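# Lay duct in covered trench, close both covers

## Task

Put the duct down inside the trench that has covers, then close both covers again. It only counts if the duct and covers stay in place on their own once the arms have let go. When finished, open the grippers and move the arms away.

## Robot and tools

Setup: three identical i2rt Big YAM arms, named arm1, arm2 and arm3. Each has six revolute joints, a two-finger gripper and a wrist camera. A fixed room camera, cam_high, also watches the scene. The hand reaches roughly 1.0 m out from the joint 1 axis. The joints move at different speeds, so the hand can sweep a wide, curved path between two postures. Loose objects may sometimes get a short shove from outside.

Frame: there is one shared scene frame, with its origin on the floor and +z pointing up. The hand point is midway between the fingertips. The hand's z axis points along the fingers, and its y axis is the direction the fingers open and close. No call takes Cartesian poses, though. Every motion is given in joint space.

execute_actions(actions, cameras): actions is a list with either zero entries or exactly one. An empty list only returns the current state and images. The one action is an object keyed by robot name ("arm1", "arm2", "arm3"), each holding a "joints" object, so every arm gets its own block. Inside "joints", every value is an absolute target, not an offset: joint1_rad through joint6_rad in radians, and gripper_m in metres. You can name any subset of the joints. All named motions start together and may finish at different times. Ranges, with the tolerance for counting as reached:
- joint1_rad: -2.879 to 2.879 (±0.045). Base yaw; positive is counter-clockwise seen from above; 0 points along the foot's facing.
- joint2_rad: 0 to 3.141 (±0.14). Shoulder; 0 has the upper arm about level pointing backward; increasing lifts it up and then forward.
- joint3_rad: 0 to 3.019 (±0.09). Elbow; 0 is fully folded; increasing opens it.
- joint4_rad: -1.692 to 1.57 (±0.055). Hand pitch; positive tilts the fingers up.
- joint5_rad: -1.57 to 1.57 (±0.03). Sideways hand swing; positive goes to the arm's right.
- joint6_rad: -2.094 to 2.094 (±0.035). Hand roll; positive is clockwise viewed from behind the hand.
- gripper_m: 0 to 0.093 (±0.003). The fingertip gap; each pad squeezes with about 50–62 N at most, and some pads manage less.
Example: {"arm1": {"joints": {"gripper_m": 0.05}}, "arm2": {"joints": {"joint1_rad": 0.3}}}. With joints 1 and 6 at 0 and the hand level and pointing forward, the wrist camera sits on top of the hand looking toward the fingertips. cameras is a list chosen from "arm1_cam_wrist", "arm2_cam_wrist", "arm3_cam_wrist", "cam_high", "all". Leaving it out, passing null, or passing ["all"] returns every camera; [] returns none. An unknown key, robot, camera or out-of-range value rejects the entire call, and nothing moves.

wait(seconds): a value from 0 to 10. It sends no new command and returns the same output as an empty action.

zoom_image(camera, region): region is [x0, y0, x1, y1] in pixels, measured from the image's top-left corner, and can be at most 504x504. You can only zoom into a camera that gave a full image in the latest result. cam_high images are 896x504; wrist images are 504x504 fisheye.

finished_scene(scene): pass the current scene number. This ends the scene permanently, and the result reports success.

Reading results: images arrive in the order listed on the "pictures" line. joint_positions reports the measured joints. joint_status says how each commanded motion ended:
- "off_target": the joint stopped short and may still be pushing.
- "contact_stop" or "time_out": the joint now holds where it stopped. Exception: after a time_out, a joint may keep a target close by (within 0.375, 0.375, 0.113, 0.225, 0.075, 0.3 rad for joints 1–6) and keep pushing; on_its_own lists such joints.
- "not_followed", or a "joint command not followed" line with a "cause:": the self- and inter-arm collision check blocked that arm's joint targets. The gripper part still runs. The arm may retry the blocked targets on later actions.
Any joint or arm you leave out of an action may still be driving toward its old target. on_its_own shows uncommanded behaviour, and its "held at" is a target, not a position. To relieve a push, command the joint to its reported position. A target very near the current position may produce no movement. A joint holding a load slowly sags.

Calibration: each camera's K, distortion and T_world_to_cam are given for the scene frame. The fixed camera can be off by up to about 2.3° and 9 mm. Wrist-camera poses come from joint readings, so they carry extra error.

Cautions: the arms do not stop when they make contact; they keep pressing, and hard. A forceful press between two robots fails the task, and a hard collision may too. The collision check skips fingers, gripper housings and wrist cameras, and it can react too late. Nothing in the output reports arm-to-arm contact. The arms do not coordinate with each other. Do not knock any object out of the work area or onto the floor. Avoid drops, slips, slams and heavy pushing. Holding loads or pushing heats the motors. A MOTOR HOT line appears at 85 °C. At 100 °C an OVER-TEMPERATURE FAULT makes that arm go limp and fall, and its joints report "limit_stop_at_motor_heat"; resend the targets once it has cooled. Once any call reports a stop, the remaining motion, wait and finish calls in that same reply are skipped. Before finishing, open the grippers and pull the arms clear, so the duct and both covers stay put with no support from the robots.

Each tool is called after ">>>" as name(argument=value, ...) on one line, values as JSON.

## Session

>>> execute_actions(actions=[{"arm1":{"joints":{"joint1_rad":-0.2,"joint2_rad":2.2,"joint3_rad":0.9,"joint4_rad":-0.27,"joint5_rad":0,"joint6_rad":-0.24,"gripper_m":0.05}},"arm3":{"joints":{"joint1_rad":0.2,"joint2_rad":2.33,"joint3_rad":0.95,"joint4_rad":-0.19,"joint5_rad":0,"joint6_rad":0.2,"gripper_m":0.05}},"arm2":{"joints":{"joint1_rad":0,"joint2_rad":1.6,"joint3_rad":0.5,"joint4_rad":-0.47,"joint5_rad":0,"joint6_rad":1.615}}}])

Scene clock: 2.03 s.
Motor temperatures (°C, as the motors report them): arm1=[21 24 22 20 33 20] | arm2=[21 23 25 22 23 20] | arm3=[19 23 23 21 28 23]
arm1.joint_positions: joint1_rad=-0.203 joint2_rad=+2.209 joint3_rad=+0.895 joint4_rad=-0.278 joint5_rad=-0.002 joint6_rad=-0.228 gripper_m=+0.050
arm1.joint_status: all done
arm1.hand: x=-0.5863 y=-0.1653 z=+0.7178 quat_wxyz=(+0.005, -0.011, -1.000, -0.009) (m; scene frame)
arm2.joint_positions: joint1_rad=-0.001 joint2_rad=+1.592 joint3_rad=+0.502 joint4_rad=-0.487 joint5_rad=+0.002 joint6_rad=+1.604 gripper_m=+0.095
arm2.joint_status: all done
arm2.hand: x=+0.0172 y=-0.2785 z=+0.7057 quat_wxyz=(-0.002, +0.009, -1.000, +0.010) (m; scene frame)
arm3.joint_positions: joint1_rad=+0.211 joint2_rad=+2.322 joint3_rad=+0.949 joint4_rad=-0.197 joint5_rad=-0.003 joint6_rad=+0.187 gripper_m=+0.050
arm3.joint_status: all done
arm3.hand: x=+0.5702 y=-0.1769 z=+0.7282 quat_wxyz=(+0.004, +1.000, +0.000, -0.003) (m; scene frame)
pictures: arm1_cam_wrist, arm2_cam_wrist, arm3_cam_wrist, cam_high
camera_calibration (this result's frames):
arm1_cam_wrist: T_world_to_cam=[[-0.023933, -0.999499, -0.0206897, -0.165143], [-0.800414, 0.0067581, 0.59941, -0.889898], [-0.59897, 0.030906, -0.800175, 0.354956], [0, 0, 0, 1]] pos_world=[-0.503631, -0.170017, 0.814024]
arm2_cam_wrist: T_world_to_cam=[[0.00696244, -0.999866, 0.0148229, -0.289389], [-0.815357, 0.00290523, 0.578952, -0.388002], [-0.578917, -0.0161168, -0.815227, 0.70268], [0, 0, 0, 1]] pos_world=[0.0924485, -0.276898, 0.801767]
arm3_cam_wrist: T_world_to_cam=[[-0.0260175, 0.999658, -0.00268553, 0.189676], [0.816713, 0.0228051, 0.576593, -0.872387], [0.576457, 0.0128082, -0.817027, 0.391489], [0, 0, 0, 1]] pos_world=[0.491748, -0.174731, 0.823379]
Images, in order (width x height): arm1_cam_wrist 504x504, arm2_cam_wrist 504x504, arm3_cam_wrist 504x504, cam_high 896x504.

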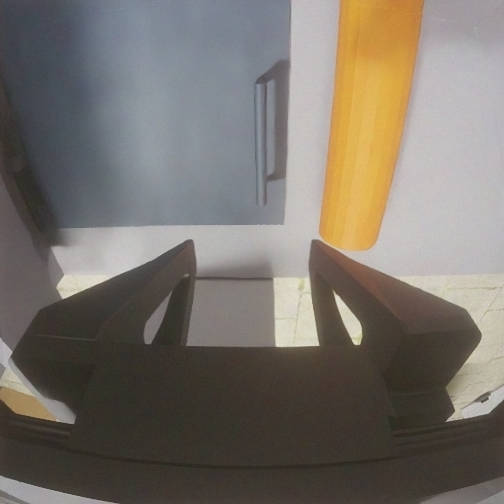

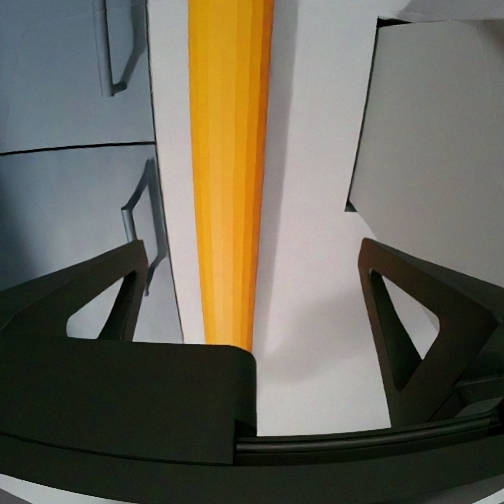

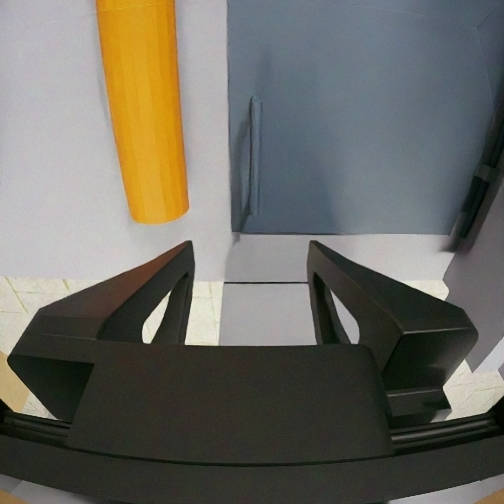

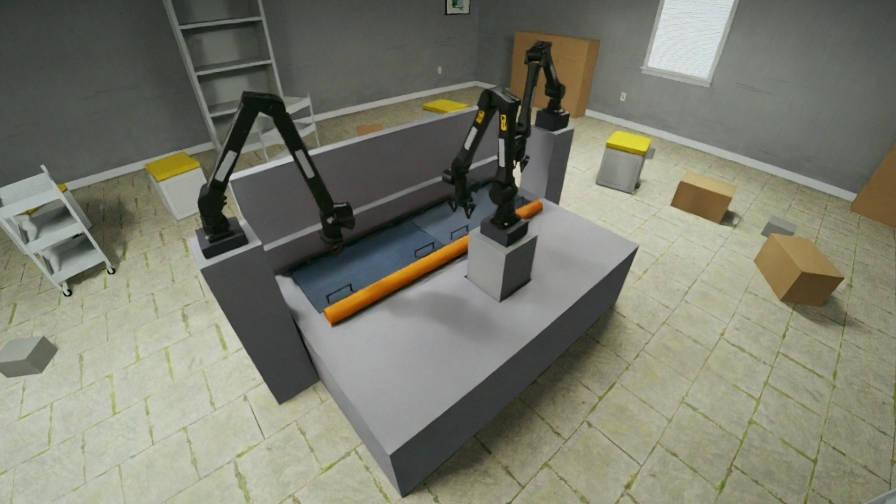

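>>> execute_actions(actions=[{"arm1":{"joints":{"joint1_rad":-0.245,"joint2_rad":2.651,"joint3_rad":1.12,"joint4_rad":-0.04,"joint6_rad":-0.27}},"arm3":{"joints":{"joint2_rad":2.776,"joint3_rad":1.215,"joint4_rad":-0.01}},"arm2":{"joints":{"joint1_rad":0.143,"joint2_rad":2.134,"joint3_rad":0.591,"joint4_rad":-0.02,"joint6_rad":1.76}}}], cameras=["arm1_cam_wrist","arm2_cam_wrist","arm3_cam_wrist"])

Scene clock: 10.33 s.
Motor temperatures (°C, as the motors report them): arm1=[21 25 22 20 33 20] | arm2=[21 23 25 22 23 20] | arm3=[19 24 23 21 28 23]
arm1.joint_positions: joint1_rad=-0.240 joint2_rad=+2.660 joint3_rad=+1.118 joint4_rad=-0.043 joint5_rad=-0.002 joint6_rad=-0.258 gripper_m=+0.050
arm1.joint_status: all done
arm1.hand: x=-0.5864 y=-0.1785 z=+0.5567 quat_wxyz=(+0.002, -0.015, -1.000, -0.009) (m; scene frame)
arm2.joint_positions: joint1_rad=+0.144 joint2_rad=+2.129 joint3_rad=+0.591 joint4_rad=-0.037 joint5_rad=+0.002 joint6_rad=+1.749 gripper_m=+0.095
arm2.joint_status: all done
arm2.hand: x=-0.0251 y=-0.2670 z=+0.5703 quat_wxyz=(-0.003, +0.008, -1.000, +0.009) (m; scene frame)
arm3.joint_positions: joint1_rad=+0.211 joint2_rad=+2.788 joint3_rad=+1.211 joint4_rad=-0.011 joint5_rad=-0.003 joint6_rad=+0.188 gripper_m=+0.050
arm3.joint_status: all done
arm3.hand: x=+0.5801 y=-0.1756 z=+0.5579 quat_wxyz=(+0.002, +1.000, +0.000, +0.005) (m; scene frame)
pictures: arm1_cam_wrist, arm2_cam_wrist, arm3_cam_wrist
camera_calibration (this result's frames):
arm1_cam_wrist: T_world_to_cam=[[-0.0318986, -0.999298, -0.0196262, -0.186863], [-0.804341, 0.0140092, 0.594002, -0.791327], [-0.593311, 0.034734, -0.804224, 0.232679], [0, 0, 0, 1]] pos_world=[-0.504407, -0.183728, 0.653509]
arm2_cam_wrist: T_world_to_cam=[[0.00582625, -0.999904, 0.0125881, -0.274355], [-0.815631, 0.00253122, 0.578568, -0.343985], [-0.578544, -0.0136381, -0.815537, 0.568844], [0, 0, 0, 1]] pos_world=[0.0501355, -0.265699, 0.666386]
arm3_cam_wrist: T_world_to_cam=[[-0.0256736, 0.99967, 0.00020903, 0.186352], [0.806436, 0.0205874, 0.590962, -0.784764], [0.590763, 0.0153407, -0.806699, 0.232999], [0, 0, 0, 1]] pos_world=[0.5, -0.173709, 0.651687]
Images, in order (width x height): arm1_cam_wrist 504x504, arm2_cam_wrist 504x504, arm3_cam_wrist 504x504.

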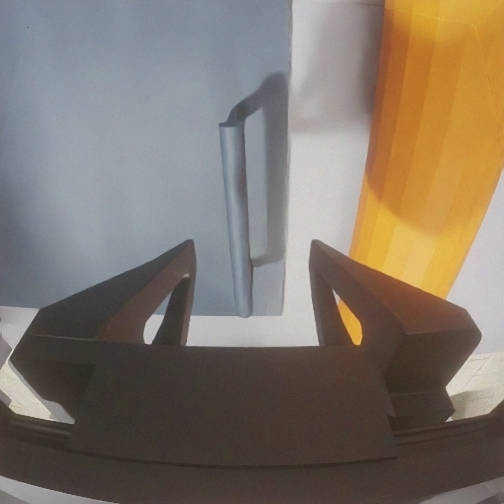

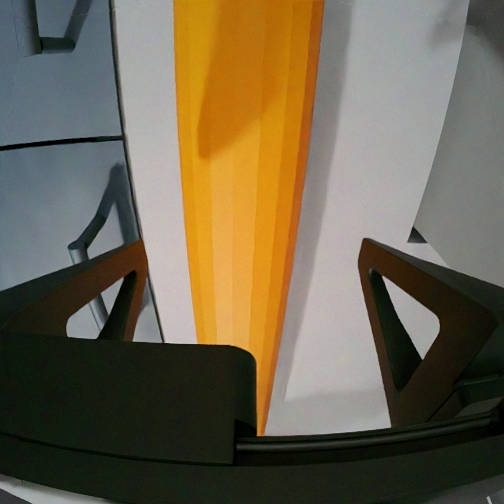

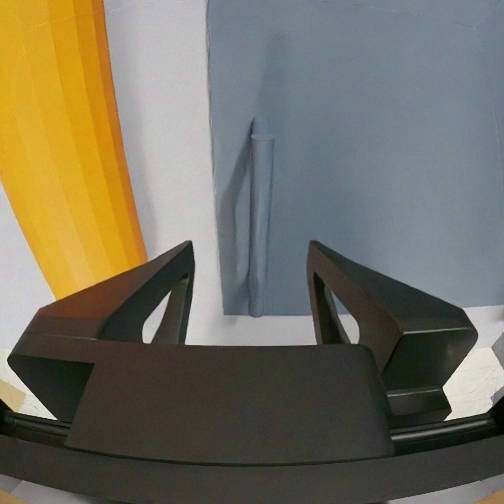

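>>> execute_actions(actions=[{"arm1":{"joints":{"joint1_rad":-0.222,"joint2_rad":2.809,"joint3_rad":1.217,"joint4_rad":0.02,"joint6_rad":-0.25}},"arm3":{"joints":{"joint1_rad":0.20,"joint2_rad":2.955,"joint3_rad":1.315,"joint4_rad":0.07}},"arm2":{"joints":{"joint2_rad":2.28,"joint3_rad":0.643,"joint4_rad":0.075}}}], cameras=[])

>>> execute_actions(actions=[{"arm1":{"joints":{"gripper_m":0}},"arm3":{"joints":{"gripper_m":0}},"arm2":{"joints":{"joint2_rad":2.41,"joint3_rad":0.698,"joint4_rad":0.15}}}], cameras=["arm2_cam_wrist"])

>>> execute_actions(actions=[{"arm2":{"joints":{"gripper_m":0}},"arm1":{"joints":{"joint1_rad":-0.14,"joint2_rad":2.488,"joint3_rad":0.977,"joint4_rad":-0.06,"joint6_rad":-0.18}},"arm3":{"joints":{"joint1_rad":0.12,"joint2_rad":2.634,"joint3_rad":1.038,"joint4_rad":0.025,"joint6_rad":0.115}}}], cameras=[])

>>> execute_actions(actions=[{"arm1":{"joints":{"joint1_rad":0.0,"joint2_rad":2.286,"joint3_rad":0.871,"joint4_rad":-0.156,"joint6_rad":-0.04}},"arm3":{"joints":{"joint1_rad":-0.02,"joint2_rad":2.423,"joint3_rad":0.915,"joint4_rad":-0.063,"joint6_rad":-0.03}}}], cameras=[])

>>> execute_actions(actions=[{"arm1":{"joints":{"joint1_rad":0.19,"joint2_rad":2.13,"joint3_rad":0.845,"joint4_rad":-0.285,"joint6_rad":0.15}},"arm3":{"joints":{"joint1_rad":-0.20,"joint2_rad":2.27,"joint3_rad":0.895,"joint4_rad":-0.195,"joint6_rad":-0.22}},"arm2":{"joints":{"joint2_rad":2.11,"joint3_rad":0.60,"joint4_rad":-0.06}}}], cameras=[])

>>> execute_actions(actions=[{"arm1":{"joints":{"joint1_rad":0.41,"joint2_rad":2.019,"joint3_rad":0.88,"joint4_rad":-0.443,"joint6_rad":0.37}},"arm3":{"joints":{"joint1_rad":-0.41,"joint2_rad":2.155,"joint3_rad":0.93,"joint4_rad":-0.35,"joint6_rad":-0.425}}}], cameras=["cam_high"])

Scene clock: 29.93 s.
Motor temperatures (°C, as the motors report them): arm1=[21 27 22 20 32 20] | arm2=[21 24 25 22 23 20] | arm3=[19 25 23 21 27 23]
arm1.joint_positions: joint1_rad=-0.233 joint2_rad=+2.820 joint3_rad=+1.214 joint4_rad=+0.018 joint5_rad=-0.002 joint6_rad=-0.258 gripper_m=+0.050
arm1.joint_status: all done
arm1.hand: x=-0.5955 y=-0.1719 z=+0.4969 quat_wxyz=(+0.003, -0.011, -1.000, -0.009) (m; scene frame)
arm2.joint_positions: joint1_rad=+0.144 joint2_rad=+2.276 joint3_rad=+0.645 joint4_rad=+0.061 joint5_rad=+0.002 joint6_rad=+1.750 gripper_m=+0.095
arm2.joint_status: all done
arm2.hand: x=-0.0258 y=-0.2632 z=+0.5298 quat_wxyz=(-0.002, +0.008, -1.000, +0.007) (m; scene frame)
arm3.joint_positions: joint1_rad=+0.211 joint2_rad=+2.952 joint3_rad=+1.312 joint4_rad=+0.070 joint5_rad=-0.003 joint6_rad=+0.188 gripper_m=+0.050
arm3.joint_status: all done
arm3.hand: x=+0.5926 y=-0.1735 z=+0.4959 quat_wxyz=(+0.004, +1.000, +0.000, -0.004) (m; scene frame)
pictures: none
No camera images: the call's "cameras" was empty. Leave "cameras" out to get every camera's image.

Scene clock: 30.83 s.
Motor temperatures (°C, as the motors report them): arm1=[21 27 22 20 32 20] | arm2=[21 24 25 22 23 20] | arm3=[19 25 23 21 27 23]
arm1.joint_positions: joint1_rad=-0.226 joint2_rad=+2.820 joint3_rad=+1.214 joint4_rad=+0.018 joint5_rad=-0.005 joint6_rad=-0.263 gripper_m=+0.011
arm1.joint_status: gripper_m off_target (ended at +0.011, target +0.000)
arm1.hand: x=-0.5949 y=-0.1686 z=+0.4969 quat_wxyz=(+0.003, -0.005, -1.000, -0.010) (m; scene frame)
arm2.joint_positions: joint1_rad=+0.144 joint2_rad=+2.408 joint3_rad=+0.690 joint4_rad=+0.134 joint5_rad=-0.002 joint6_rad=+1.750 gripper_m=+0.095
arm2.joint_status: all done
arm2.hand: x=-0.0250 y=-0.2702 z=+0.4922 quat_wxyz=(-0.002, +0.008, -1.000, +0.014) (m; scene frame)
arm3.joint_positions: joint1_rad=+0.205 joint2_rad=+2.952 joint3_rad=+1.312 joint4_rad=+0.070 joint5_rad=+0.007 joint6_rad=+0.189 gripper_m=+0.011
arm3.joint_status: gripper_m off_target (ended at +0.011, target +0.000)
arm3.hand: x=+0.5919 y=-0.1695 z=+0.4959 quat_wxyz=(-0.001, +1.000, -0.004, -0.005) (m; scene frame)
pictures: arm2_cam_wrist
camera_calibration (this result's frames):
arm2_cam_wrist: T_world_to_cam=[[0.00463303, -0.999751, 0.0218451, -0.281139], [-0.814671, 0.00889483, 0.579855, -0.297706], [-0.579905, -0.0204831, -0.814427, 0.502739], [0, 0, 0, 1]] pos_world=[0.0503106, -0.268123, 0.588212]
Images, in order (width x height): arm2_cam_wrist 504x504.

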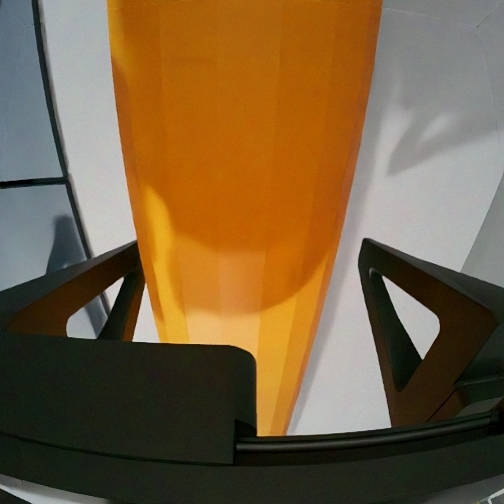

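Scene clock: 31.93 s.
Motor temperatures (°C, as the motors report them): arm1=[21 27 22 20 32 20] | arm2=[21 24 25 22 23 20] | arm3=[19 25 23 21 27 23]
arm1.joint_positions: joint1_rad=-0.141 joint2_rad=+2.559 joint3_rad=+1.004 joint4_rad=-0.033 joint5_rad=+0.015 joint6_rad=-0.192 gripper_m=+0.011
arm1.joint_status: all done
arm1.hand: x=-0.5969 y=-0.1400 z=+0.5933 quat_wxyz=(+0.005, +0.001, -1.000, +0.000) (m; scene frame)
arm2.joint_positions: joint1_rad=+0.144 joint2_rad=+2.408 joint3_rad=+0.696 joint4_rad=+0.140 joint5_rad=-0.001 joint6_rad=+1.752 gripper_m=+0.075
arm2.joint_status: gripper_m off_target (ended at +0.075, target +0.000)
arm2.hand: x=-0.0259 y=-0.2653 z=+0.4918 quat_wxyz=(-0.001, +0.007, -1.000, +0.008) (m; scene frame)
arm3.joint_positions: joint1_rad=+0.125 joint2_rad=+2.701 joint3_rad=+1.083 joint4_rad=+0.053 joint5_rad=-0.013 joint6_rad=+0.116 gripper_m=+0.011
arm3.joint_status: all done
arm3.hand: x=+0.5929 y=-0.1420 z=+0.5905 quat_wxyz=(+0.009, +1.000, -0.007, -0.005) (m; scene frame)
pictures: none
No camera images: the call's "cameras" was empty. Leave "cameras" out to get every camera's image.

Scene clock: 33.00 s.
Motor temperatures (°C, as the motors report them): arm1=[21 27 22 20 32 20] | arm2=[21 24 25 22 23 20] | arm3=[19 25 23 21 27 23]
arm1.joint_positions: joint1_rad=-0.013 joint2_rad=+2.349 joint3_rad=+0.884 joint4_rad=-0.130 joint5_rad=+0.032 joint6_rad=-0.061 gripper_m=+0.011
arm1.joint_status: all done
arm1.hand: x=-0.5979 y=-0.0954 z=+0.6666 quat_wxyz=(+0.008, +0.000, -1.000, +0.010) (m; scene frame)
arm2.joint_positions: joint1_rad=+0.144 joint2_rad=+2.408 joint3_rad=+0.696 joint4_rad=+0.140 joint5_rad=-0.001 joint6_rad=+1.752 gripper_m=+0.075
arm2.joint_status: not commanded
arm2.hand: x=-0.0259 y=-0.2653 z=+0.4918 quat_wxyz=(-0.001, +0.007, -1.000, +0.008) (m; scene frame)
arm3.joint_positions: joint1_rad=-0.006 joint2_rad=+2.484 joint3_rad=+0.946 joint4_rad=-0.036 joint5_rad=-0.027 joint6_rad=-0.019 gripper_m=+0.011
arm3.joint_status: all done
arm3.hand: x=+0.5931 y=-0.0949 z=+0.6678 quat_wxyz=(+0.016, +1.000, -0.005, -0.002) (m; scene frame)
pictures: none
No camera images: the call's "cameras" was empty. Leave "cameras" out to get every camera's image.

Scene clock: 34.17 s.
Motor temperatures (°C, as the motors report them): arm1=[21 27 22 20 32 20] | arm2=[21 24 25 22 23 20] | arm3=[19 26 23 21 28 23]
arm1.joint_positions: joint1_rad=+0.156 joint2_rad=+2.178 joint3_rad=+0.838 joint4_rad=-0.275 joint5_rad=+0.053 joint6_rad=+0.115 gripper_m=+0.011
arm1.joint_status: all done
arm1.hand: x=-0.5988 y=-0.0373 z=+0.7257 quat_wxyz=(+0.014, -0.003, -1.000, +0.023) (m; scene frame)
arm2.joint_positions: joint1_rad=+0.144 joint2_rad=+2.156 joint3_rad=+0.608 joint4_rad=-0.047 joint5_rad=-0.001 joint6_rad=+1.752 gripper_m=+0.075
arm2.joint_status: all done
arm2.hand: x=-0.0252 y=-0.2685 z=+0.5633 quat_wxyz=(-0.003, +0.007, -1.000, +0.019) (m; scene frame)
arm3.joint_positions: joint1_rad=-0.163 joint2_rad=+2.322 joint3_rad=+0.904 joint4_rad=-0.180 joint5_rad=-0.047 joint6_rad=-0.192 gripper_m=+0.011
arm3.joint_status: all done
arm3.hand: x=+0.5925 y=-0.0383 z=+0.7246 quat_wxyz=(+0.028, +1.000, +0.003, +0.006) (m; scene frame)
pictures: none
No camera images: the call's "cameras" was empty. Leave "cameras" out to get every camera's image.

Scene clock: 35.27 s.
Motor temperatures (°C, as the motors report them): arm1=[21 27 22 20 32 20] | arm2=[21 24 25 22 23 20] | arm3=[19 26 23 21 28 23]
arm1.joint_positions: joint1_rad=+0.375 joint2_rad=+2.044 joint3_rad=+0.856 joint4_rad=-0.433 joint5_rad=+0.056 joint6_rad=+0.335 gripper_m=+0.011
arm1.joint_status: all done
arm1.hand: x=-0.6005 y=+0.0461 z=+0.7781 quat_wxyz=(+0.010, -0.003, -1.000, +0.029) (m; scene frame)
arm2.joint_positions: joint1_rad=+0.144 joint2_rad=+2.156 joint3_rad=+0.608 joint4_rad=-0.047 joint5_rad=-0.001 joint6_rad=+1.752 gripper_m=+0.075
arm2.joint_status: not commanded
arm2.hand: x=-0.0252 y=-0.2685 z=+0.5633 quat_wxyz=(-0.003, +0.007, -1.000, +0.019) (m; scene frame)
arm3.joint_positions: joint1_rad=-0.372 joint2_rad=+2.185 joint3_rad=+0.922 joint4_rad=-0.337 joint5_rad=-0.049 joint6_rad=-0.399 gripper_m=+0.011
arm3.joint_status: all done
arm3.hand: x=+0.5925 y=+0.0473 z=+0.7777 quat_wxyz=(+0.031, +1.000, +0.002, +0.001) (m; scene frame)
pictures: cam_high
Images, in order (width x height): cam_high 896x504.

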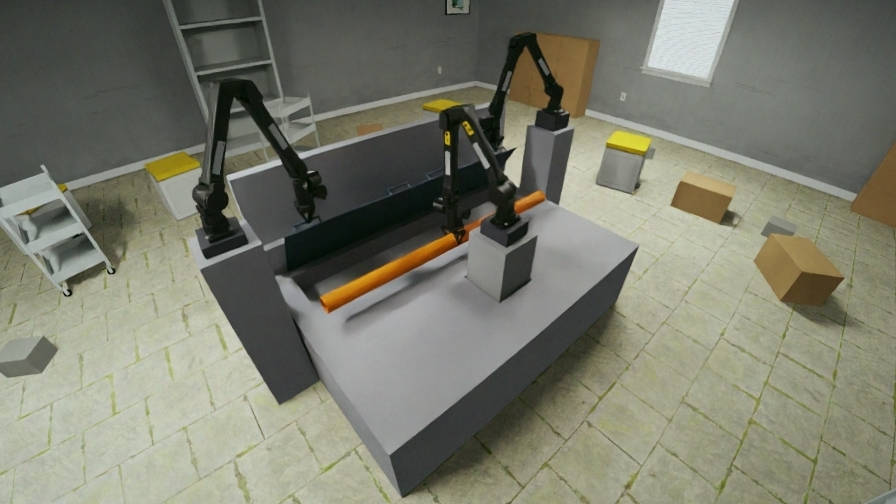

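Level. Place with the hand at x≈0.

>>> execute_actions(actions=[{"arm2":{"joints":{"joint1_rad":0.02,"joint2_rad":2.202,"joint3_rad":1.033,"joint4_rad":-0.38,"joint6_rad":1.64}}}], cameras=[])

>>> execute_actions(actions=[{"arm2":{"joints":{"joint2_rad":2.386,"joint3_rad":1.207,"joint4_rad":-0.35}}}], cameras=[])

>>> execute_actions(actions=[{"arm2":{"joints":{"joint2_rad":2.53,"joint3_rad":1.278,"joint4_rad":-0.27}}}], cameras=[])

>>> execute_actions(actions=[{"arm2":{"joints":{"joint2_rad":2.65,"joint3_rad":1.355,"joint4_rad":-0.225}}}], cameras=["cam_high"])

>>> zoom_image(camera="cam_high", region=[250,140,600,340])

Scene clock: 44.20 s.
Motor temperatures (°C, as the motors report them): arm1=[22 27 23 20 35 20] | arm2=[21 25 25 22 23 20] | arm3=[19 26 24 21 30 23]
arm1.joint_positions: joint1_rad=+0.375 joint2_rad=+2.044 joint3_rad=+0.856 joint4_rad=-0.433 joint5_rad=+0.056 joint6_rad=+0.335 gripper_m=+0.011
arm1.joint_status: not commanded
arm1.hand: x=-0.6005 y=+0.0461 z=+0.7781 quat_wxyz=(+0.010, -0.003, -1.000, +0.029) (m; scene frame)
arm2.joint_positions: joint1_rad=+0.012 joint2_rad=+2.253 joint3_rad=+1.021 joint4_rad=-0.365 joint5_rad=-0.001 joint6_rad=+1.645 gripper_m=+0.075
arm2.joint_status: all done
arm2.hand: x=+0.0035 y=-0.1206 z=+0.5557 quat_wxyz=(-0.002, -0.006, -1.000, +0.021) (m; scene frame)
arm3.joint_positions: joint1_rad=-0.372 joint2_rad=+2.185 joint3_rad=+0.922 joint4_rad=-0.337 joint5_rad=-0.049 joint6_rad=-0.399 gripper_m=+0.011
arm3.joint_status: not commanded
arm3.hand: x=+0.5925 y=+0.0473 z=+0.7777 quat_wxyz=(+0.031, +1.000, +0.002, +0.001) (m; scene frame)
pictures: none
No camera images: the call's "cameras" was empty. Leave "cameras" out to get every camera's image.

Scene clock: 45.47 s.
Motor temperatures (°C, as the motors report them): arm1=[22 27 23 20 35 20] | arm2=[21 26 25 22 23 20] | arm3=[19 26 24 21 31 23]
arm1.joint_positions: joint1_rad=+0.375 joint2_rad=+2.044 joint3_rad=+0.856 joint4_rad=-0.433 joint5_rad=+0.056 joint6_rad=+0.335 gripper_m=+0.011
arm1.joint_status: not commanded
arm1.hand: x=-0.6005 y=+0.0461 z=+0.7781 quat_wxyz=(+0.010, -0.003, -1.000, +0.029) (m; scene frame)
arm2.joint_positions: joint1_rad=+0.012 joint2_rad=+2.446 joint3_rad=+1.184 joint4_rad=-0.347 joint5_rad=-0.001 joint6_rad=+1.645 gripper_m=+0.075
arm2.joint_status: all done
arm2.hand: x=+0.0018 y=-0.0924 z=+0.4913 quat_wxyz=(-0.002, -0.006, -1.000, +0.026) (m; scene frame)
arm3.joint_positions: joint1_rad=-0.372 joint2_rad=+2.185 joint3_rad=+0.922 joint4_rad=-0.337 joint5_rad=-0.049 joint6_rad=-0.399 gripper_m=+0.011
arm3.joint_status: not commanded
arm3.hand: x=+0.5925 y=+0.0473 z=+0.7777 quat_wxyz=(+0.031, +1.000, +0.002, +0.001) (m; scene frame)
pictures: none
No camera images: the call's "cameras" was empty. Leave "cameras" out to get every camera's image.

Scene clock: 46.80 s.
Motor temperatures (°C, as the motors report them): arm1=[22 27 23 20 35 20] | arm2=[21 26 25 22 23 20] | arm3=[19 26 24 21 31 23]
arm1.joint_positions: joint1_rad=+0.375 joint2_rad=+2.044 joint3_rad=+0.856 joint4_rad=-0.433 joint5_rad=+0.056 joint6_rad=+0.335 gripper_m=+0.011
arm1.joint_status: not commanded
arm1.hand: x=-0.6005 y=+0.0461 z=+0.7781 quat_wxyz=(+0.010, -0.003, -1.000, +0.029) (m; scene frame)
arm2.joint_positions: joint1_rad=+0.012 joint2_rad=+2.591 joint3_rad=+1.265 joint4_rad=-0.269 joint5_rad=-0.001 joint6_rad=+1.645 gripper_m=+0.075
arm2.joint_status: all done
arm2.hand: x=+0.0017 y=-0.0893 z=+0.4340 quat_wxyz=(-0.002, -0.006, -1.000, +0.019) (m; scene frame)
arm3.joint_positions: joint1_rad=-0.372 joint2_rad=+2.185 joint3_rad=+0.922 joint4_rad=-0.337 joint5_rad=-0.049 joint6_rad=-0.399 gripper_m=+0.011
arm3.joint_status: not commanded
arm3.hand: x=+0.5925 y=+0.0473 z=+0.7777 quat_wxyz=(+0.031, +1.000, +0.002, +0.001) (m; scene frame)
pictures: none
No camera images: the call's "cameras" was empty. Leave "cameras" out to get every camera's image.

Scene clock: 47.73 s.
Motor temperatures (°C, as the motors report them): arm1=[22 27 23 20 35 20] | arm2=[21 26 25 22 23 20] | arm3=[19 26 24 21 31 23]
arm1.joint_positions: joint1_rad=+0.375 joint2_rad=+2.044 joint3_rad=+0.856 joint4_rad=-0.433 joint5_rad=+0.056 joint6_rad=+0.335 gripper_m=+0.011
arm1.joint_status: not commanded
arm1.hand: x=-0.6005 y=+0.0461 z=+0.7781 quat_wxyz=(+0.010, -0.003, -1.000, +0.029) (m; scene frame)
arm2.joint_positions: joint1_rad=+0.012 joint2_rad=+2.699 joint3_rad=+1.345 joint4_rad=-0.226 joint5_rad=-0.001 joint6_rad=+1.646 gripper_m=+0.075
arm2.joint_status: all done
arm2.hand: x=+0.0014 y=-0.0836 z=+0.3921 quat_wxyz=(-0.001, -0.006, -1.000, +0.012) (m; scene frame)
arm3.joint_positions: joint1_rad=-0.372 joint2_rad=+2.185 joint3_rad=+0.922 joint4_rad=-0.337 joint5_rad=-0.049 joint6_rad=-0.399 gripper_m=+0.011
arm3.joint_status: not commanded
arm3.hand: x=+0.5925 y=+0.0473 z=+0.7777 quat_wxyz=(+0.031, +1.000, +0.002, +0.001) (m; scene frame)
pictures: cam_high
Images, in order (width x height): cam_high 896x504.

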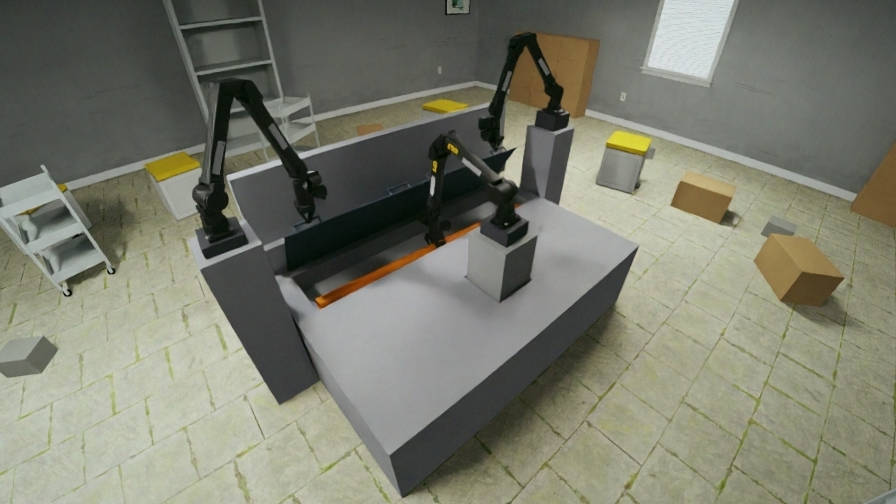

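Region (250, 140, 600, 340) of cam_high's 896x504 image, scaled by 1.440, with more detail than that image has; it fills the top 288 rows of this view, and the rest is white.

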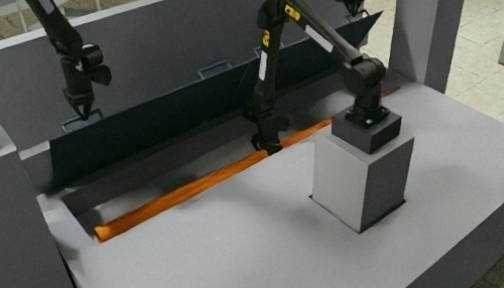

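>>> execute_actions(actions=[{"arm2":{"joints":{"joint2_rad":2.705,"joint3_rad":1.36}}}], cameras=[])

>>> execute_actions(actions=[{"arm2":{"joints":{"gripper_m":0.093}}}], cameras=[])

>>> execute_actions(actions=[{"arm2":{"joints":{"joint2_rad":2.45,"joint3_rad":1.2,"joint4_rad":-0.32}}}], cameras=[])

>>> execute_actions(actions=[{"arm2":{"joints":{"joint2_rad":2.0,"joint3_rad":0.6,"joint4_rad":-0.17}}}], cameras=["cam_high"])

>>> execute_actions(actions=[{"arm2":{"joints":{"joint2_rad":1.5,"joint3_rad":0.4,"joint4_rad":-0.47}},"arm1":{"joints":{"joint1_rad":0.15,"joint2_rad":2.15,"joint3_rad":0.845,"joint4_rad":-0.272,"joint6_rad":0.12}},"arm3":{"joints":{"joint1_rad":-0.16,"joint2_rad":2.29,"joint3_rad":0.90,"joint4_rad":-0.18,"joint6_rad":-0.2}}}], cameras=[])

>>> execute_actions(actions=[{"arm1":{"joints":{"joint1_rad":-0.03,"joint2_rad":2.30,"joint3_rad":0.875,"joint4_rad":-0.15,"joint6_rad":-0.06}},"arm3":{"joints":{"joint1_rad":0.01,"joint2_rad":2.435,"joint3_rad":0.92,"joint4_rad":-0.06,"joint6_rad":-0.01}}}], cameras=[])

>>> execute_actions(actions=[{"arm1":{"joints":{"joint1_rad":-0.15,"joint2_rad":2.5,"joint3_rad":0.98,"joint4_rad":-0.06,"joint6_rad":-0.19}},"arm3":{"joints":{"joint1_rad":0.135,"joint2_rad":2.645,"joint3_rad":1.045,"joint4_rad":0.03,"joint6_rad":0.125}}}], cameras=[])

>>> execute_actions(actions=[{"arm1":{"joints":{"joint1_rad":-0.20,"joint2_rad":2.68,"joint3_rad":1.11,"joint4_rad":-0.01,"joint6_rad":-0.23}},"arm3":{"joints":{"joint1_rad":0.185,"joint2_rad":2.82,"joint3_rad":1.2,"joint4_rad":0.05,"joint6_rad":0.18}}}], cameras=[])

>>> execute_actions(actions=[{"arm1":{"joints":{"joint1_rad":-0.222,"joint2_rad":2.81,"joint3_rad":1.215,"joint4_rad":0.018,"joint6_rad":-0.25}},"arm3":{"joints":{"joint1_rad":0.205,"joint2_rad":2.95,"joint3_rad":1.312,"joint4_rad":0.069,"joint6_rad":0.205}}}], cameras=[])

>>> execute_actions(actions=[{"arm1":{"joints":{"gripper_m":0.05}},"arm3":{"joints":{"gripper_m":0.05}}}], cameras=[])

>>> execute_actions(actions=[{"arm1":{"joints":{"joint2_rad":2.40,"joint3_rad":0.975,"joint4_rad":-0.144}},"arm3":{"joints":{"joint2_rad":2.533,"joint3_rad":1.044,"joint4_rad":-0.08}}}], cameras=["cam_high"])

Scene clock: 66.27 s.
Motor temperatures (°C, as the motors report them): arm1=[22 27 23 20 37 20] | arm2=[21 29 25 22 23 20] | arm3=[19 26 24 21 33 23]
arm1.joint_positions: joint1_rad=+0.375 joint2_rad=+2.044 joint3_rad=+0.856 joint4_rad=-0.433 joint5_rad=+0.056 joint6_rad=+0.335 gripper_m=+0.011
arm1.joint_status: not commanded
arm1.hand: x=-0.6005 y=+0.0461 z=+0.7781 quat_wxyz=(+0.010, -0.003, -1.000, +0.029) (m; scene frame)
arm2.joint_positions: joint1_rad=+0.012 joint2_rad=+2.714 joint3_rad=+1.348 joint4_rad=-0.226 joint5_rad=-0.001 joint6_rad=+1.646 gripper_m=+0.075
arm2.joint_status: all done
arm2.hand: x=+0.0018 y=-0.0898 z=+0.3856 quat_wxyz=(-0.002, -0.006, -1.000, +0.018) (m; scene frame)
arm3.joint_positions: joint1_rad=-0.372 joint2_rad=+2.185 joint3_rad=+0.922 joint4_rad=-0.337 joint5_rad=-0.049 joint6_rad=-0.399 gripper_m=+0.011
arm3.joint_status: not commanded
arm3.hand: x=+0.5925 y=+0.0473 z=+0.7777 quat_wxyz=(+0.031, +1.000, +0.002, +0.001) (m; scene frame)
pictures: none
No camera images: the call's "cameras" was empty. Leave "cameras" out to get every camera's image.

Scene clock: 67.07 s.
Motor temperatures (°C, as the motors report them): arm1=[22 27 23 20 37 20] | arm2=[21 29 25 22 23 20] | arm3=[19 26 24 21 33 23]
arm1.joint_positions: joint1_rad=+0.375 joint2_rad=+2.044 joint3_rad=+0.856 joint4_rad=-0.433 joint5_rad=+0.056 joint6_rad=+0.335 gripper_m=+0.011
arm1.joint_status: not commanded
arm1.hand: x=-0.6005 y=+0.0461 z=+0.7781 quat_wxyz=(+0.010, -0.003, -1.000, +0.029) (m; scene frame)
arm2.joint_positions: joint1_rad=+0.012 joint2_rad=+2.714 joint3_rad=+1.351 joint4_rad=-0.226 joint5_rad=-0.001 joint6_rad=+1.647 gripper_m=+0.093
arm2.joint_status: all done
arm2.hand: x=+0.0017 y=-0.0879 z=+0.3858 quat_wxyz=(-0.002, -0.006, -1.000, +0.016) (m; scene frame)
arm3.joint_positions: joint1_rad=-0.372 joint2_rad=+2.185 joint3_rad=+0.922 joint4_rad=-0.337 joint5_rad=-0.049 joint6_rad=-0.399 gripper_m=+0.011
arm3.joint_status: not commanded
arm3.hand: x=+0.5925 y=+0.0473 z=+0.7777 quat_wxyz=(+0.031, +1.000, +0.002, +0.001) (m; scene frame)
pictures: none
No camera images: the call's "cameras" was empty. Leave "cameras" out to get every camera's image.

Scene clock: 68.17 s.
Motor temperatures (°C, as the motors report them): arm1=[22 27 23 20 37 20] | arm2=[21 29 25 22 23 20] | arm3=[19 26 24 21 33 23]
arm1.joint_positions: joint1_rad=+0.375 joint2_rad=+2.044 joint3_rad=+0.856 joint4_rad=-0.433 joint5_rad=+0.056 joint6_rad=+0.335 gripper_m=+0.011
arm1.joint_status: not commanded
arm1.hand: x=-0.6005 y=+0.0461 z=+0.7781 quat_wxyz=(+0.010, -0.003, -1.000, +0.029) (m; scene frame)
arm2.joint_positions: joint1_rad=+0.012 joint2_rad=+2.452 joint3_rad=+1.202 joint4_rad=-0.307 joint5_rad=+0.001 joint6_rad=+1.650 gripper_m=+0.093
arm2.joint_status: all done
arm2.hand: x=+0.0008 y=-0.0741 z=+0.4901 quat_wxyz=(-0.001, -0.008, -1.000, +0.000) (m; scene frame)
arm3.joint_positions: joint1_rad=-0.372 joint2_rad=+2.185 joint3_rad=+0.922 joint4_rad=-0.337 joint5_rad=-0.049 joint6_rad=-0.399 gripper_m=+0.011
arm3.joint_status: not commanded
arm3.hand: x=+0.5925 y=+0.0473 z=+0.7777 quat_wxyz=(+0.031, +1.000, +0.002, +0.001) (m; scene frame)
pictures: none
No camera images: the call's "cameras" was empty. Leave "cameras" out to get every camera's image.

Scene clock: 69.57 s.
Motor temperatures (°C, as the motors report them): arm1=[22 27 23 20 37 20] | arm2=[21 29 25 22 23 20] | arm3=[19 26 24 21 33 23]
arm1.joint_positions: joint1_rad=+0.375 joint2_rad=+2.044 joint3_rad=+0.856 joint4_rad=-0.433 joint5_rad=+0.056 joint6_rad=+0.335 gripper_m=+0.011
arm1.joint_status: not commanded
arm1.hand: x=-0.6005 y=+0.0461 z=+0.7781 quat_wxyz=(+0.010, -0.003, -1.000, +0.029) (m; scene frame)
arm2.joint_positions: joint1_rad=+0.012 joint2_rad=+2.004 joint3_rad=+0.596 joint4_rad=-0.183 joint5_rad=+0.001 joint6_rad=+1.650 gripper_m=+0.093
arm2.joint_status: all done
arm2.hand: x=+0.0121 y=-0.2539 z=+0.6051 quat_wxyz=(-0.002, -0.008, -1.000, +0.017) (m; scene frame)
arm3.joint_positions: joint1_rad=-0.372 joint2_rad=+2.185 joint3_rad=+0.922 joint4_rad=-0.337 joint5_rad=-0.049 joint6_rad=-0.399 gripper_m=+0.011
arm3.joint_status: not commanded
arm3.hand: x=+0.5925 y=+0.0473 z=+0.7777 quat_wxyz=(+0.031, +1.000, +0.002, +0.001) (m; scene frame)
pictures: cam_high
Images, in order (width x height): cam_high 896x504.

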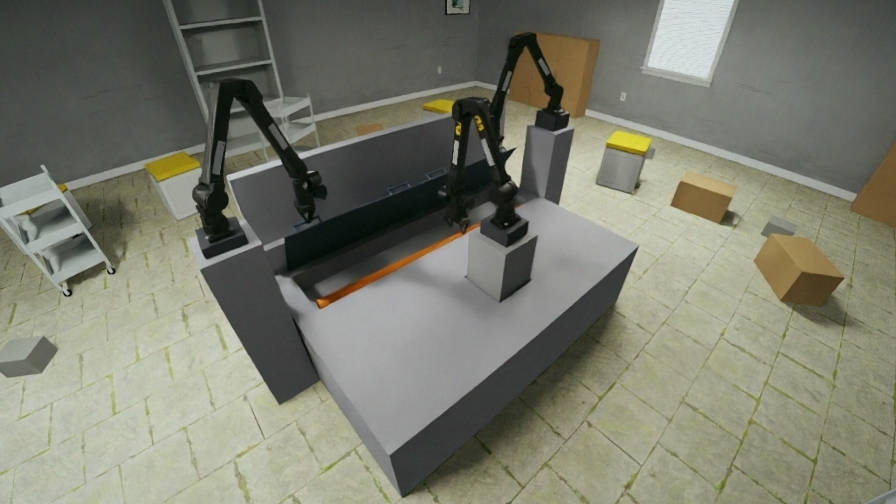

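Scene clock: 70.77 s.
Motor temperatures (°C, as the motors report them): arm1=[22 27 23 20 37 20] | arm2=[21 28 25 22 23 20] | arm3=[19 26 24 21 33 23]
arm1.joint_positions: joint1_rad=+0.108 joint2_rad=+2.206 joint3_rad=+0.844 joint4_rad=-0.256 joint5_rad=+0.032 joint6_rad=+0.089 gripper_m=+0.011
arm1.joint_status: all done
arm1.hand: x=-0.5992 y=-0.0515 z=+0.7159 quat_wxyz=(+0.017, -0.014, -1.000, +0.012) (m; scene frame)
arm2.joint_positions: joint1_rad=+0.012 joint2_rad=+1.509 joint3_rad=+0.393 joint4_rad=-0.455 joint5_rad=+0.001 joint6_rad=+1.649 gripper_m=+0.093
arm2.joint_status: all done
arm2.hand: x=+0.0159 y=-0.3175 z=+0.7069 quat_wxyz=(-0.002, -0.008, -1.000, +0.007) (m; scene frame)
arm3.joint_positions: joint1_rad=-0.123 joint2_rad=+2.342 joint3_rad=+0.906 joint4_rad=-0.163 joint5_rad=-0.023 joint6_rad=-0.178 gripper_m=+0.011
arm3.joint_status: all done
arm3.hand: x=+0.5929 y=-0.0499 z=+0.7174 quat_wxyz=(+0.016, +1.000, +0.016, +0.009) (m; scene frame)
pictures: none
No camera images: the call's "cameras" was empty. Leave "cameras" out to get every camera's image.

Scene clock: 71.80 s.
Motor temperatures (°C, as the motors report them): arm1=[22 27 23 20 37 20] | arm2=[21 28 25 22 23 20] | arm3=[19 26 24 21 32 23]
arm1.joint_positions: joint1_rad=-0.051 joint2_rad=+2.374 joint3_rad=+0.898 joint4_rad=-0.125 joint5_rad=+0.011 joint6_rad=-0.076 gripper_m=+0.011
arm1.joint_status: all done
arm1.hand: x=-0.5993 y=-0.1056 z=+0.6580 quat_wxyz=(+0.011, -0.011, -1.000, -0.002) (m; scene frame)
arm2.joint_positions: joint1_rad=+0.012 joint2_rad=+1.509 joint3_rad=+0.393 joint4_rad=-0.455 joint5_rad=+0.001 joint6_rad=+1.649 gripper_m=+0.093
arm2.joint_status: not commanded
arm2.hand: x=+0.0159 y=-0.3175 z=+0.7069 quat_wxyz=(-0.002, -0.008, -1.000, +0.007) (m; scene frame)
arm3.joint_positions: joint1_rad=+0.021 joint2_rad=+2.492 joint3_rad=+0.948 joint4_rad=-0.033 joint5_rad=-0.003 joint6_rad=-0.015 gripper_m=+0.011
arm3.joint_status: all done
arm3.hand: x=+0.5944 y=-0.1009 z=+0.6651 quat_wxyz=(+0.004, +1.000, +0.007, -0.001) (m; scene frame)
pictures: none
No camera images: the call's "cameras" was empty. Leave "cameras" out to get every camera's image.

Scene clock: 72.87 s.
Motor temperatures (°C, as the motors report them): arm1=[22 27 23 20 37 20] | arm2=[21 28 25 22 23 20] | arm3=[19 26 24 21 32 23]
arm1.joint_positions: joint1_rad=-0.163 joint2_rad=+2.572 joint3_rad=+1.014 joint4_rad=-0.035 joint5_rad=+0.001 joint6_rad=-0.196 gripper_m=+0.011
arm1.joint_status: all done
arm1.hand: x=-0.5986 y=-0.1454 z=+0.5886 quat_wxyz=(+0.006, -0.007, -1.000, -0.008) (m; scene frame)
arm2.joint_positions: joint1_rad=+0.012 joint2_rad=+1.509 joint3_rad=+0.393 joint4_rad=-0.455 joint5_rad=+0.001 joint6_rad=+1.649 gripper_m=+0.093
arm2.joint_status: not commanded
arm2.hand: x=+0.0159 y=-0.3175 z=+0.7069 quat_wxyz=(-0.002, -0.008, -1.000, +0.007) (m; scene frame)
arm3.joint_positions: joint1_rad=+0.141 joint2_rad=+2.700 joint3_rad=+1.079 joint4_rad=+0.055 joint5_rad=+0.003 joint6_rad=+0.114 gripper_m=+0.011
arm3.joint_status: all done
arm3.hand: x=+0.5948 y=-0.1450 z=+0.5909 quat_wxyz=(+0.001, +1.000, +0.002, -0.006) (m; scene frame)
pictures: none
No camera images: the call's "cameras" was empty. Leave "cameras" out to get every camera's image.

Scene clock: 73.87 s.
Motor temperatures (°C, as the motors report them): arm1=[22 28 23 20 36 20] | arm2=[21 28 25 22 23 20] | arm3=[19 26 24 21 32 23]
arm1.joint_positions: joint1_rad=-0.211 joint2_rad=+2.747 joint3_rad=+1.145 joint4_rad=+0.013 joint5_rad=+0.007 joint6_rad=-0.241 gripper_m=+0.011
arm1.joint_status: all done
arm1.hand: x=-0.5979 y=-0.1647 z=+0.5245 quat_wxyz=(+0.005, -0.009, -1.000, -0.005) (m; scene frame)
arm2.joint_positions: joint1_rad=+0.012 joint2_rad=+1.509 joint3_rad=+0.393 joint4_rad=-0.455 joint5_rad=+0.001 joint6_rad=+1.649 gripper_m=+0.093
arm2.joint_status: not commanded
arm2.hand: x=+0.0159 y=-0.3175 z=+0.7069 quat_wxyz=(-0.002, -0.008, -1.000, +0.007) (m; scene frame)
arm3.joint_positions: joint1_rad=+0.190 joint2_rad=+2.870 joint3_rad=+1.228 joint4_rad=+0.070 joint5_rad=-0.002 joint6_rad=+0.168 gripper_m=+0.011
arm3.joint_status: all done
arm3.hand: x=+0.5943 y=-0.1648 z=+0.5274 quat_wxyz=(+0.003, +1.000, +0.000, -0.003) (m; scene frame)
pictures: none
No camera images: the call's "cameras" was empty. Leave "cameras" out to get every camera's image.

Scene clock: 74.57 s.
Motor temperatures (°C, as the motors report them): arm1=[22 28 23 20 36 20] | arm2=[21 28 25 22 23 20] | arm3=[19 26 24 21 32 23]
arm1.joint_positions: joint1_rad=-0.223 joint2_rad=+2.799 joint3_rad=+1.194 joint4_rad=+0.013 joint5_rad=+0.002 joint6_rad=-0.255 gripper_m=+0.011
arm1.joint_status: all done
arm1.hand: x=-0.5968 y=-0.1684 z=+0.5049 quat_wxyz=(+0.005, -0.008, -1.000, -0.007) (m; scene frame)
arm2.joint_positions: joint1_rad=+0.012 joint2_rad=+1.509 joint3_rad=+0.393 joint4_rad=-0.455 joint5_rad=+0.001 joint6_rad=+1.649 gripper_m=+0.093
arm2.joint_status: not commanded
arm2.hand: x=+0.0159 y=-0.3175 z=+0.7069 quat_wxyz=(-0.002, -0.008, -1.000, +0.007) (m; scene frame)
arm3.joint_positions: joint1_rad=+0.202 joint2_rad=+2.931 joint3_rad=+1.290 joint4_rad=+0.067 joint5_rad=+0.001 joint6_rad=+0.188 gripper_m=+0.011
arm3.joint_status: all done
arm3.hand: x=+0.5940 y=-0.1691 z=+0.5037 quat_wxyz=(+0.001, +1.000, -0.004, -0.002) (m; scene frame)
pictures: none
No camera images: the call's "cameras" was empty. Leave "cameras" out to get every camera's image.

Scene clock: 75.17 s.
Motor temperatures (°C, as the motors report them): arm1=[22 28 23 20 36 20] | arm2=[21 27 25 22 23 20] | arm3=[19 26 24 21 31 23]
arm1.joint_positions: joint1_rad=-0.223 joint2_rad=+2.802 joint3_rad=+1.213 joint4_rad=+0.013 joint5_rad=+0.002 joint6_rad=-0.255 gripper_m=+0.050
arm1.joint_status: all done
arm1.hand: x=-0.5869 y=-0.1711 z=+0.5034 quat_wxyz=(-0.002, -0.008, -1.000, -0.005) (m; scene frame)
arm2.joint_positions: joint1_rad=+0.012 joint2_rad=+1.509 joint3_rad=+0.393 joint4_rad=-0.455 joint5_rad=+0.001 joint6_rad=+1.649 gripper_m=+0.093
arm2.joint_status: not commanded
arm2.hand: x=+0.0159 y=-0.3175 z=+0.7069 quat_wxyz=(-0.002, -0.008, -1.000, +0.007) (m; scene frame)
arm3.joint_positions: joint1_rad=+0.202 joint2_rad=+2.932 joint3_rad=+1.307 joint4_rad=+0.067 joint5_rad=+0.001 joint6_rad=+0.192 gripper_m=+0.050
arm3.joint_status: all done
arm3.hand: x=+0.5838 y=-0.1709 z=+0.5031 quat_wxyz=(+0.003, +1.000, -0.006, -0.010) (m; scene frame)
pictures: none
No camera images: the call's "cameras" was empty. Leave "cameras" out to get every camera's image.

Scene clock: 76.57 s.
Motor temperatures (°C, as the motors report them): arm1=[22 28 23 20 36 20] | arm2=[21 27 25 22 23 20] | arm3=[19 26 24 21 31 23]
arm1.joint_positions: joint1_rad=-0.223 joint2_rad=+2.393 joint3_rad=+0.977 joint4_rad=-0.143 joint5_rad=+0.002 joint6_rad=-0.255 gripper_m=+0.050
arm1.joint_status: all done
arm1.hand: x=-0.5754 y=-0.1765 z=+0.6539 quat_wxyz=(-0.010, -0.008, -1.000, -0.003) (m; scene frame)
arm2.joint_positions: joint1_rad=+0.012 joint2_rad=+1.509 joint3_rad=+0.393 joint4_rad=-0.455 joint5_rad=+0.001 joint6_rad=+1.649 gripper_m=+0.093
arm2.joint_status: not commanded
arm2.hand: x=+0.0159 y=-0.3175 z=+0.7069 quat_wxyz=(-0.002, -0.008, -1.000, +0.007) (m; scene frame)
arm3.joint_positions: joint1_rad=+0.202 joint2_rad=+2.506 joint3_rad=+1.049 joint4_rad=-0.079 joint5_rad=+0.001 joint6_rad=+0.192 gripper_m=+0.050
arm3.joint_status: all done
arm3.hand: x=+0.5558 y=-0.1754 z=+0.6630 quat_wxyz=(+0.005, +1.000, -0.007, -0.020) (m; scene frame)
pictures: cam_high
Images, in order (width x height): cam_high 896x504.

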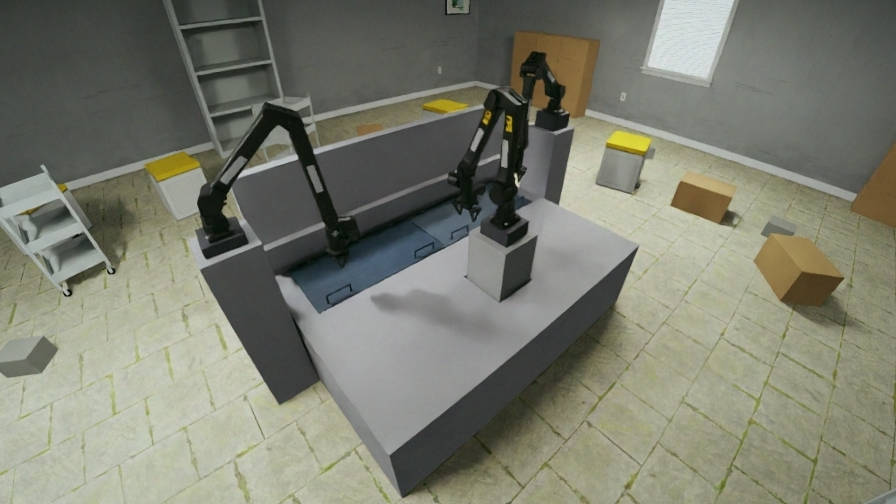

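>>> execute_actions(actions=[], cameras=["cam_high"])

Scene clock: 82.03 s.
Motor temperatures (°C, as the motors report them): arm1=[21 27 23 20 35 20] | arm2=[21 26 25 22 23 20] | arm3=[19 26 24 21 30 23]
arm1.joint_positions: joint1_rad=-0.223 joint2_rad=+2.393 joint3_rad=+0.977 joint4_rad=-0.143 joint5_rad=+0.002 joint6_rad=-0.255 gripper_m=+0.050
arm1.joint_status: all done
arm1.hand: x=-0.5754 y=-0.1765 z=+0.6539 quat_wxyz=(-0.010, -0.008, -1.000, -0.003) (m; scene frame)
arm2.joint_positions: joint1_rad=+0.012 joint2_rad=+1.509 joint3_rad=+0.393 joint4_rad=-0.455 joint5_rad=+0.001 joint6_rad=+1.649 gripper_m=+0.093
arm2.joint_status: not commanded
arm2.hand: x=+0.0159 y=-0.3175 z=+0.7069 quat_wxyz=(-0.002, -0.008, -1.000, +0.007) (m; scene frame)
arm3.joint_positions: joint1_rad=+0.202 joint2_rad=+2.506 joint3_rad=+1.049 joint4_rad=-0.079 joint5_rad=+0.001 joint6_rad=+0.192 gripper_m=+0.050
arm3.joint_status: all done
arm3.hand: x=+0.5558 y=-0.1754 z=+0.6630 quat_wxyz=(+0.005, +1.000, -0.007, -0.020) (m; scene frame)
pictures: cam_high
Images, in order (width x height): cam_high 896x504.

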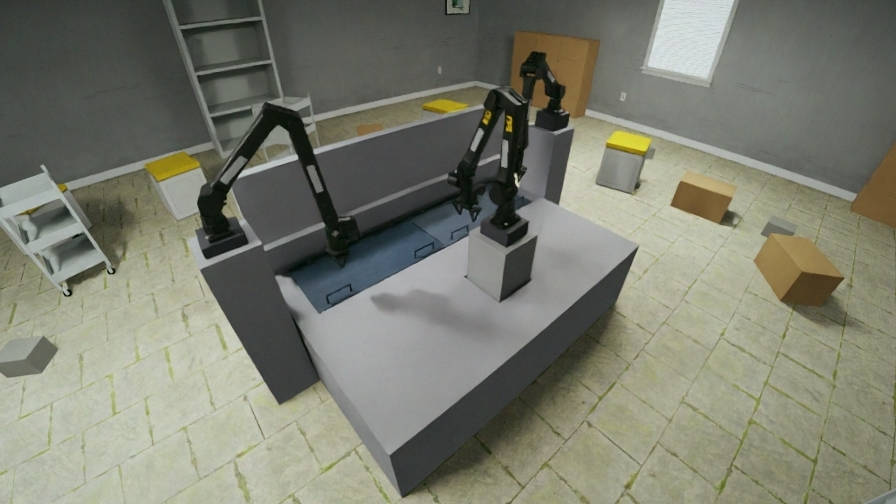

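>>> finished_scene(scene=2)

The scene is finished: the task was done.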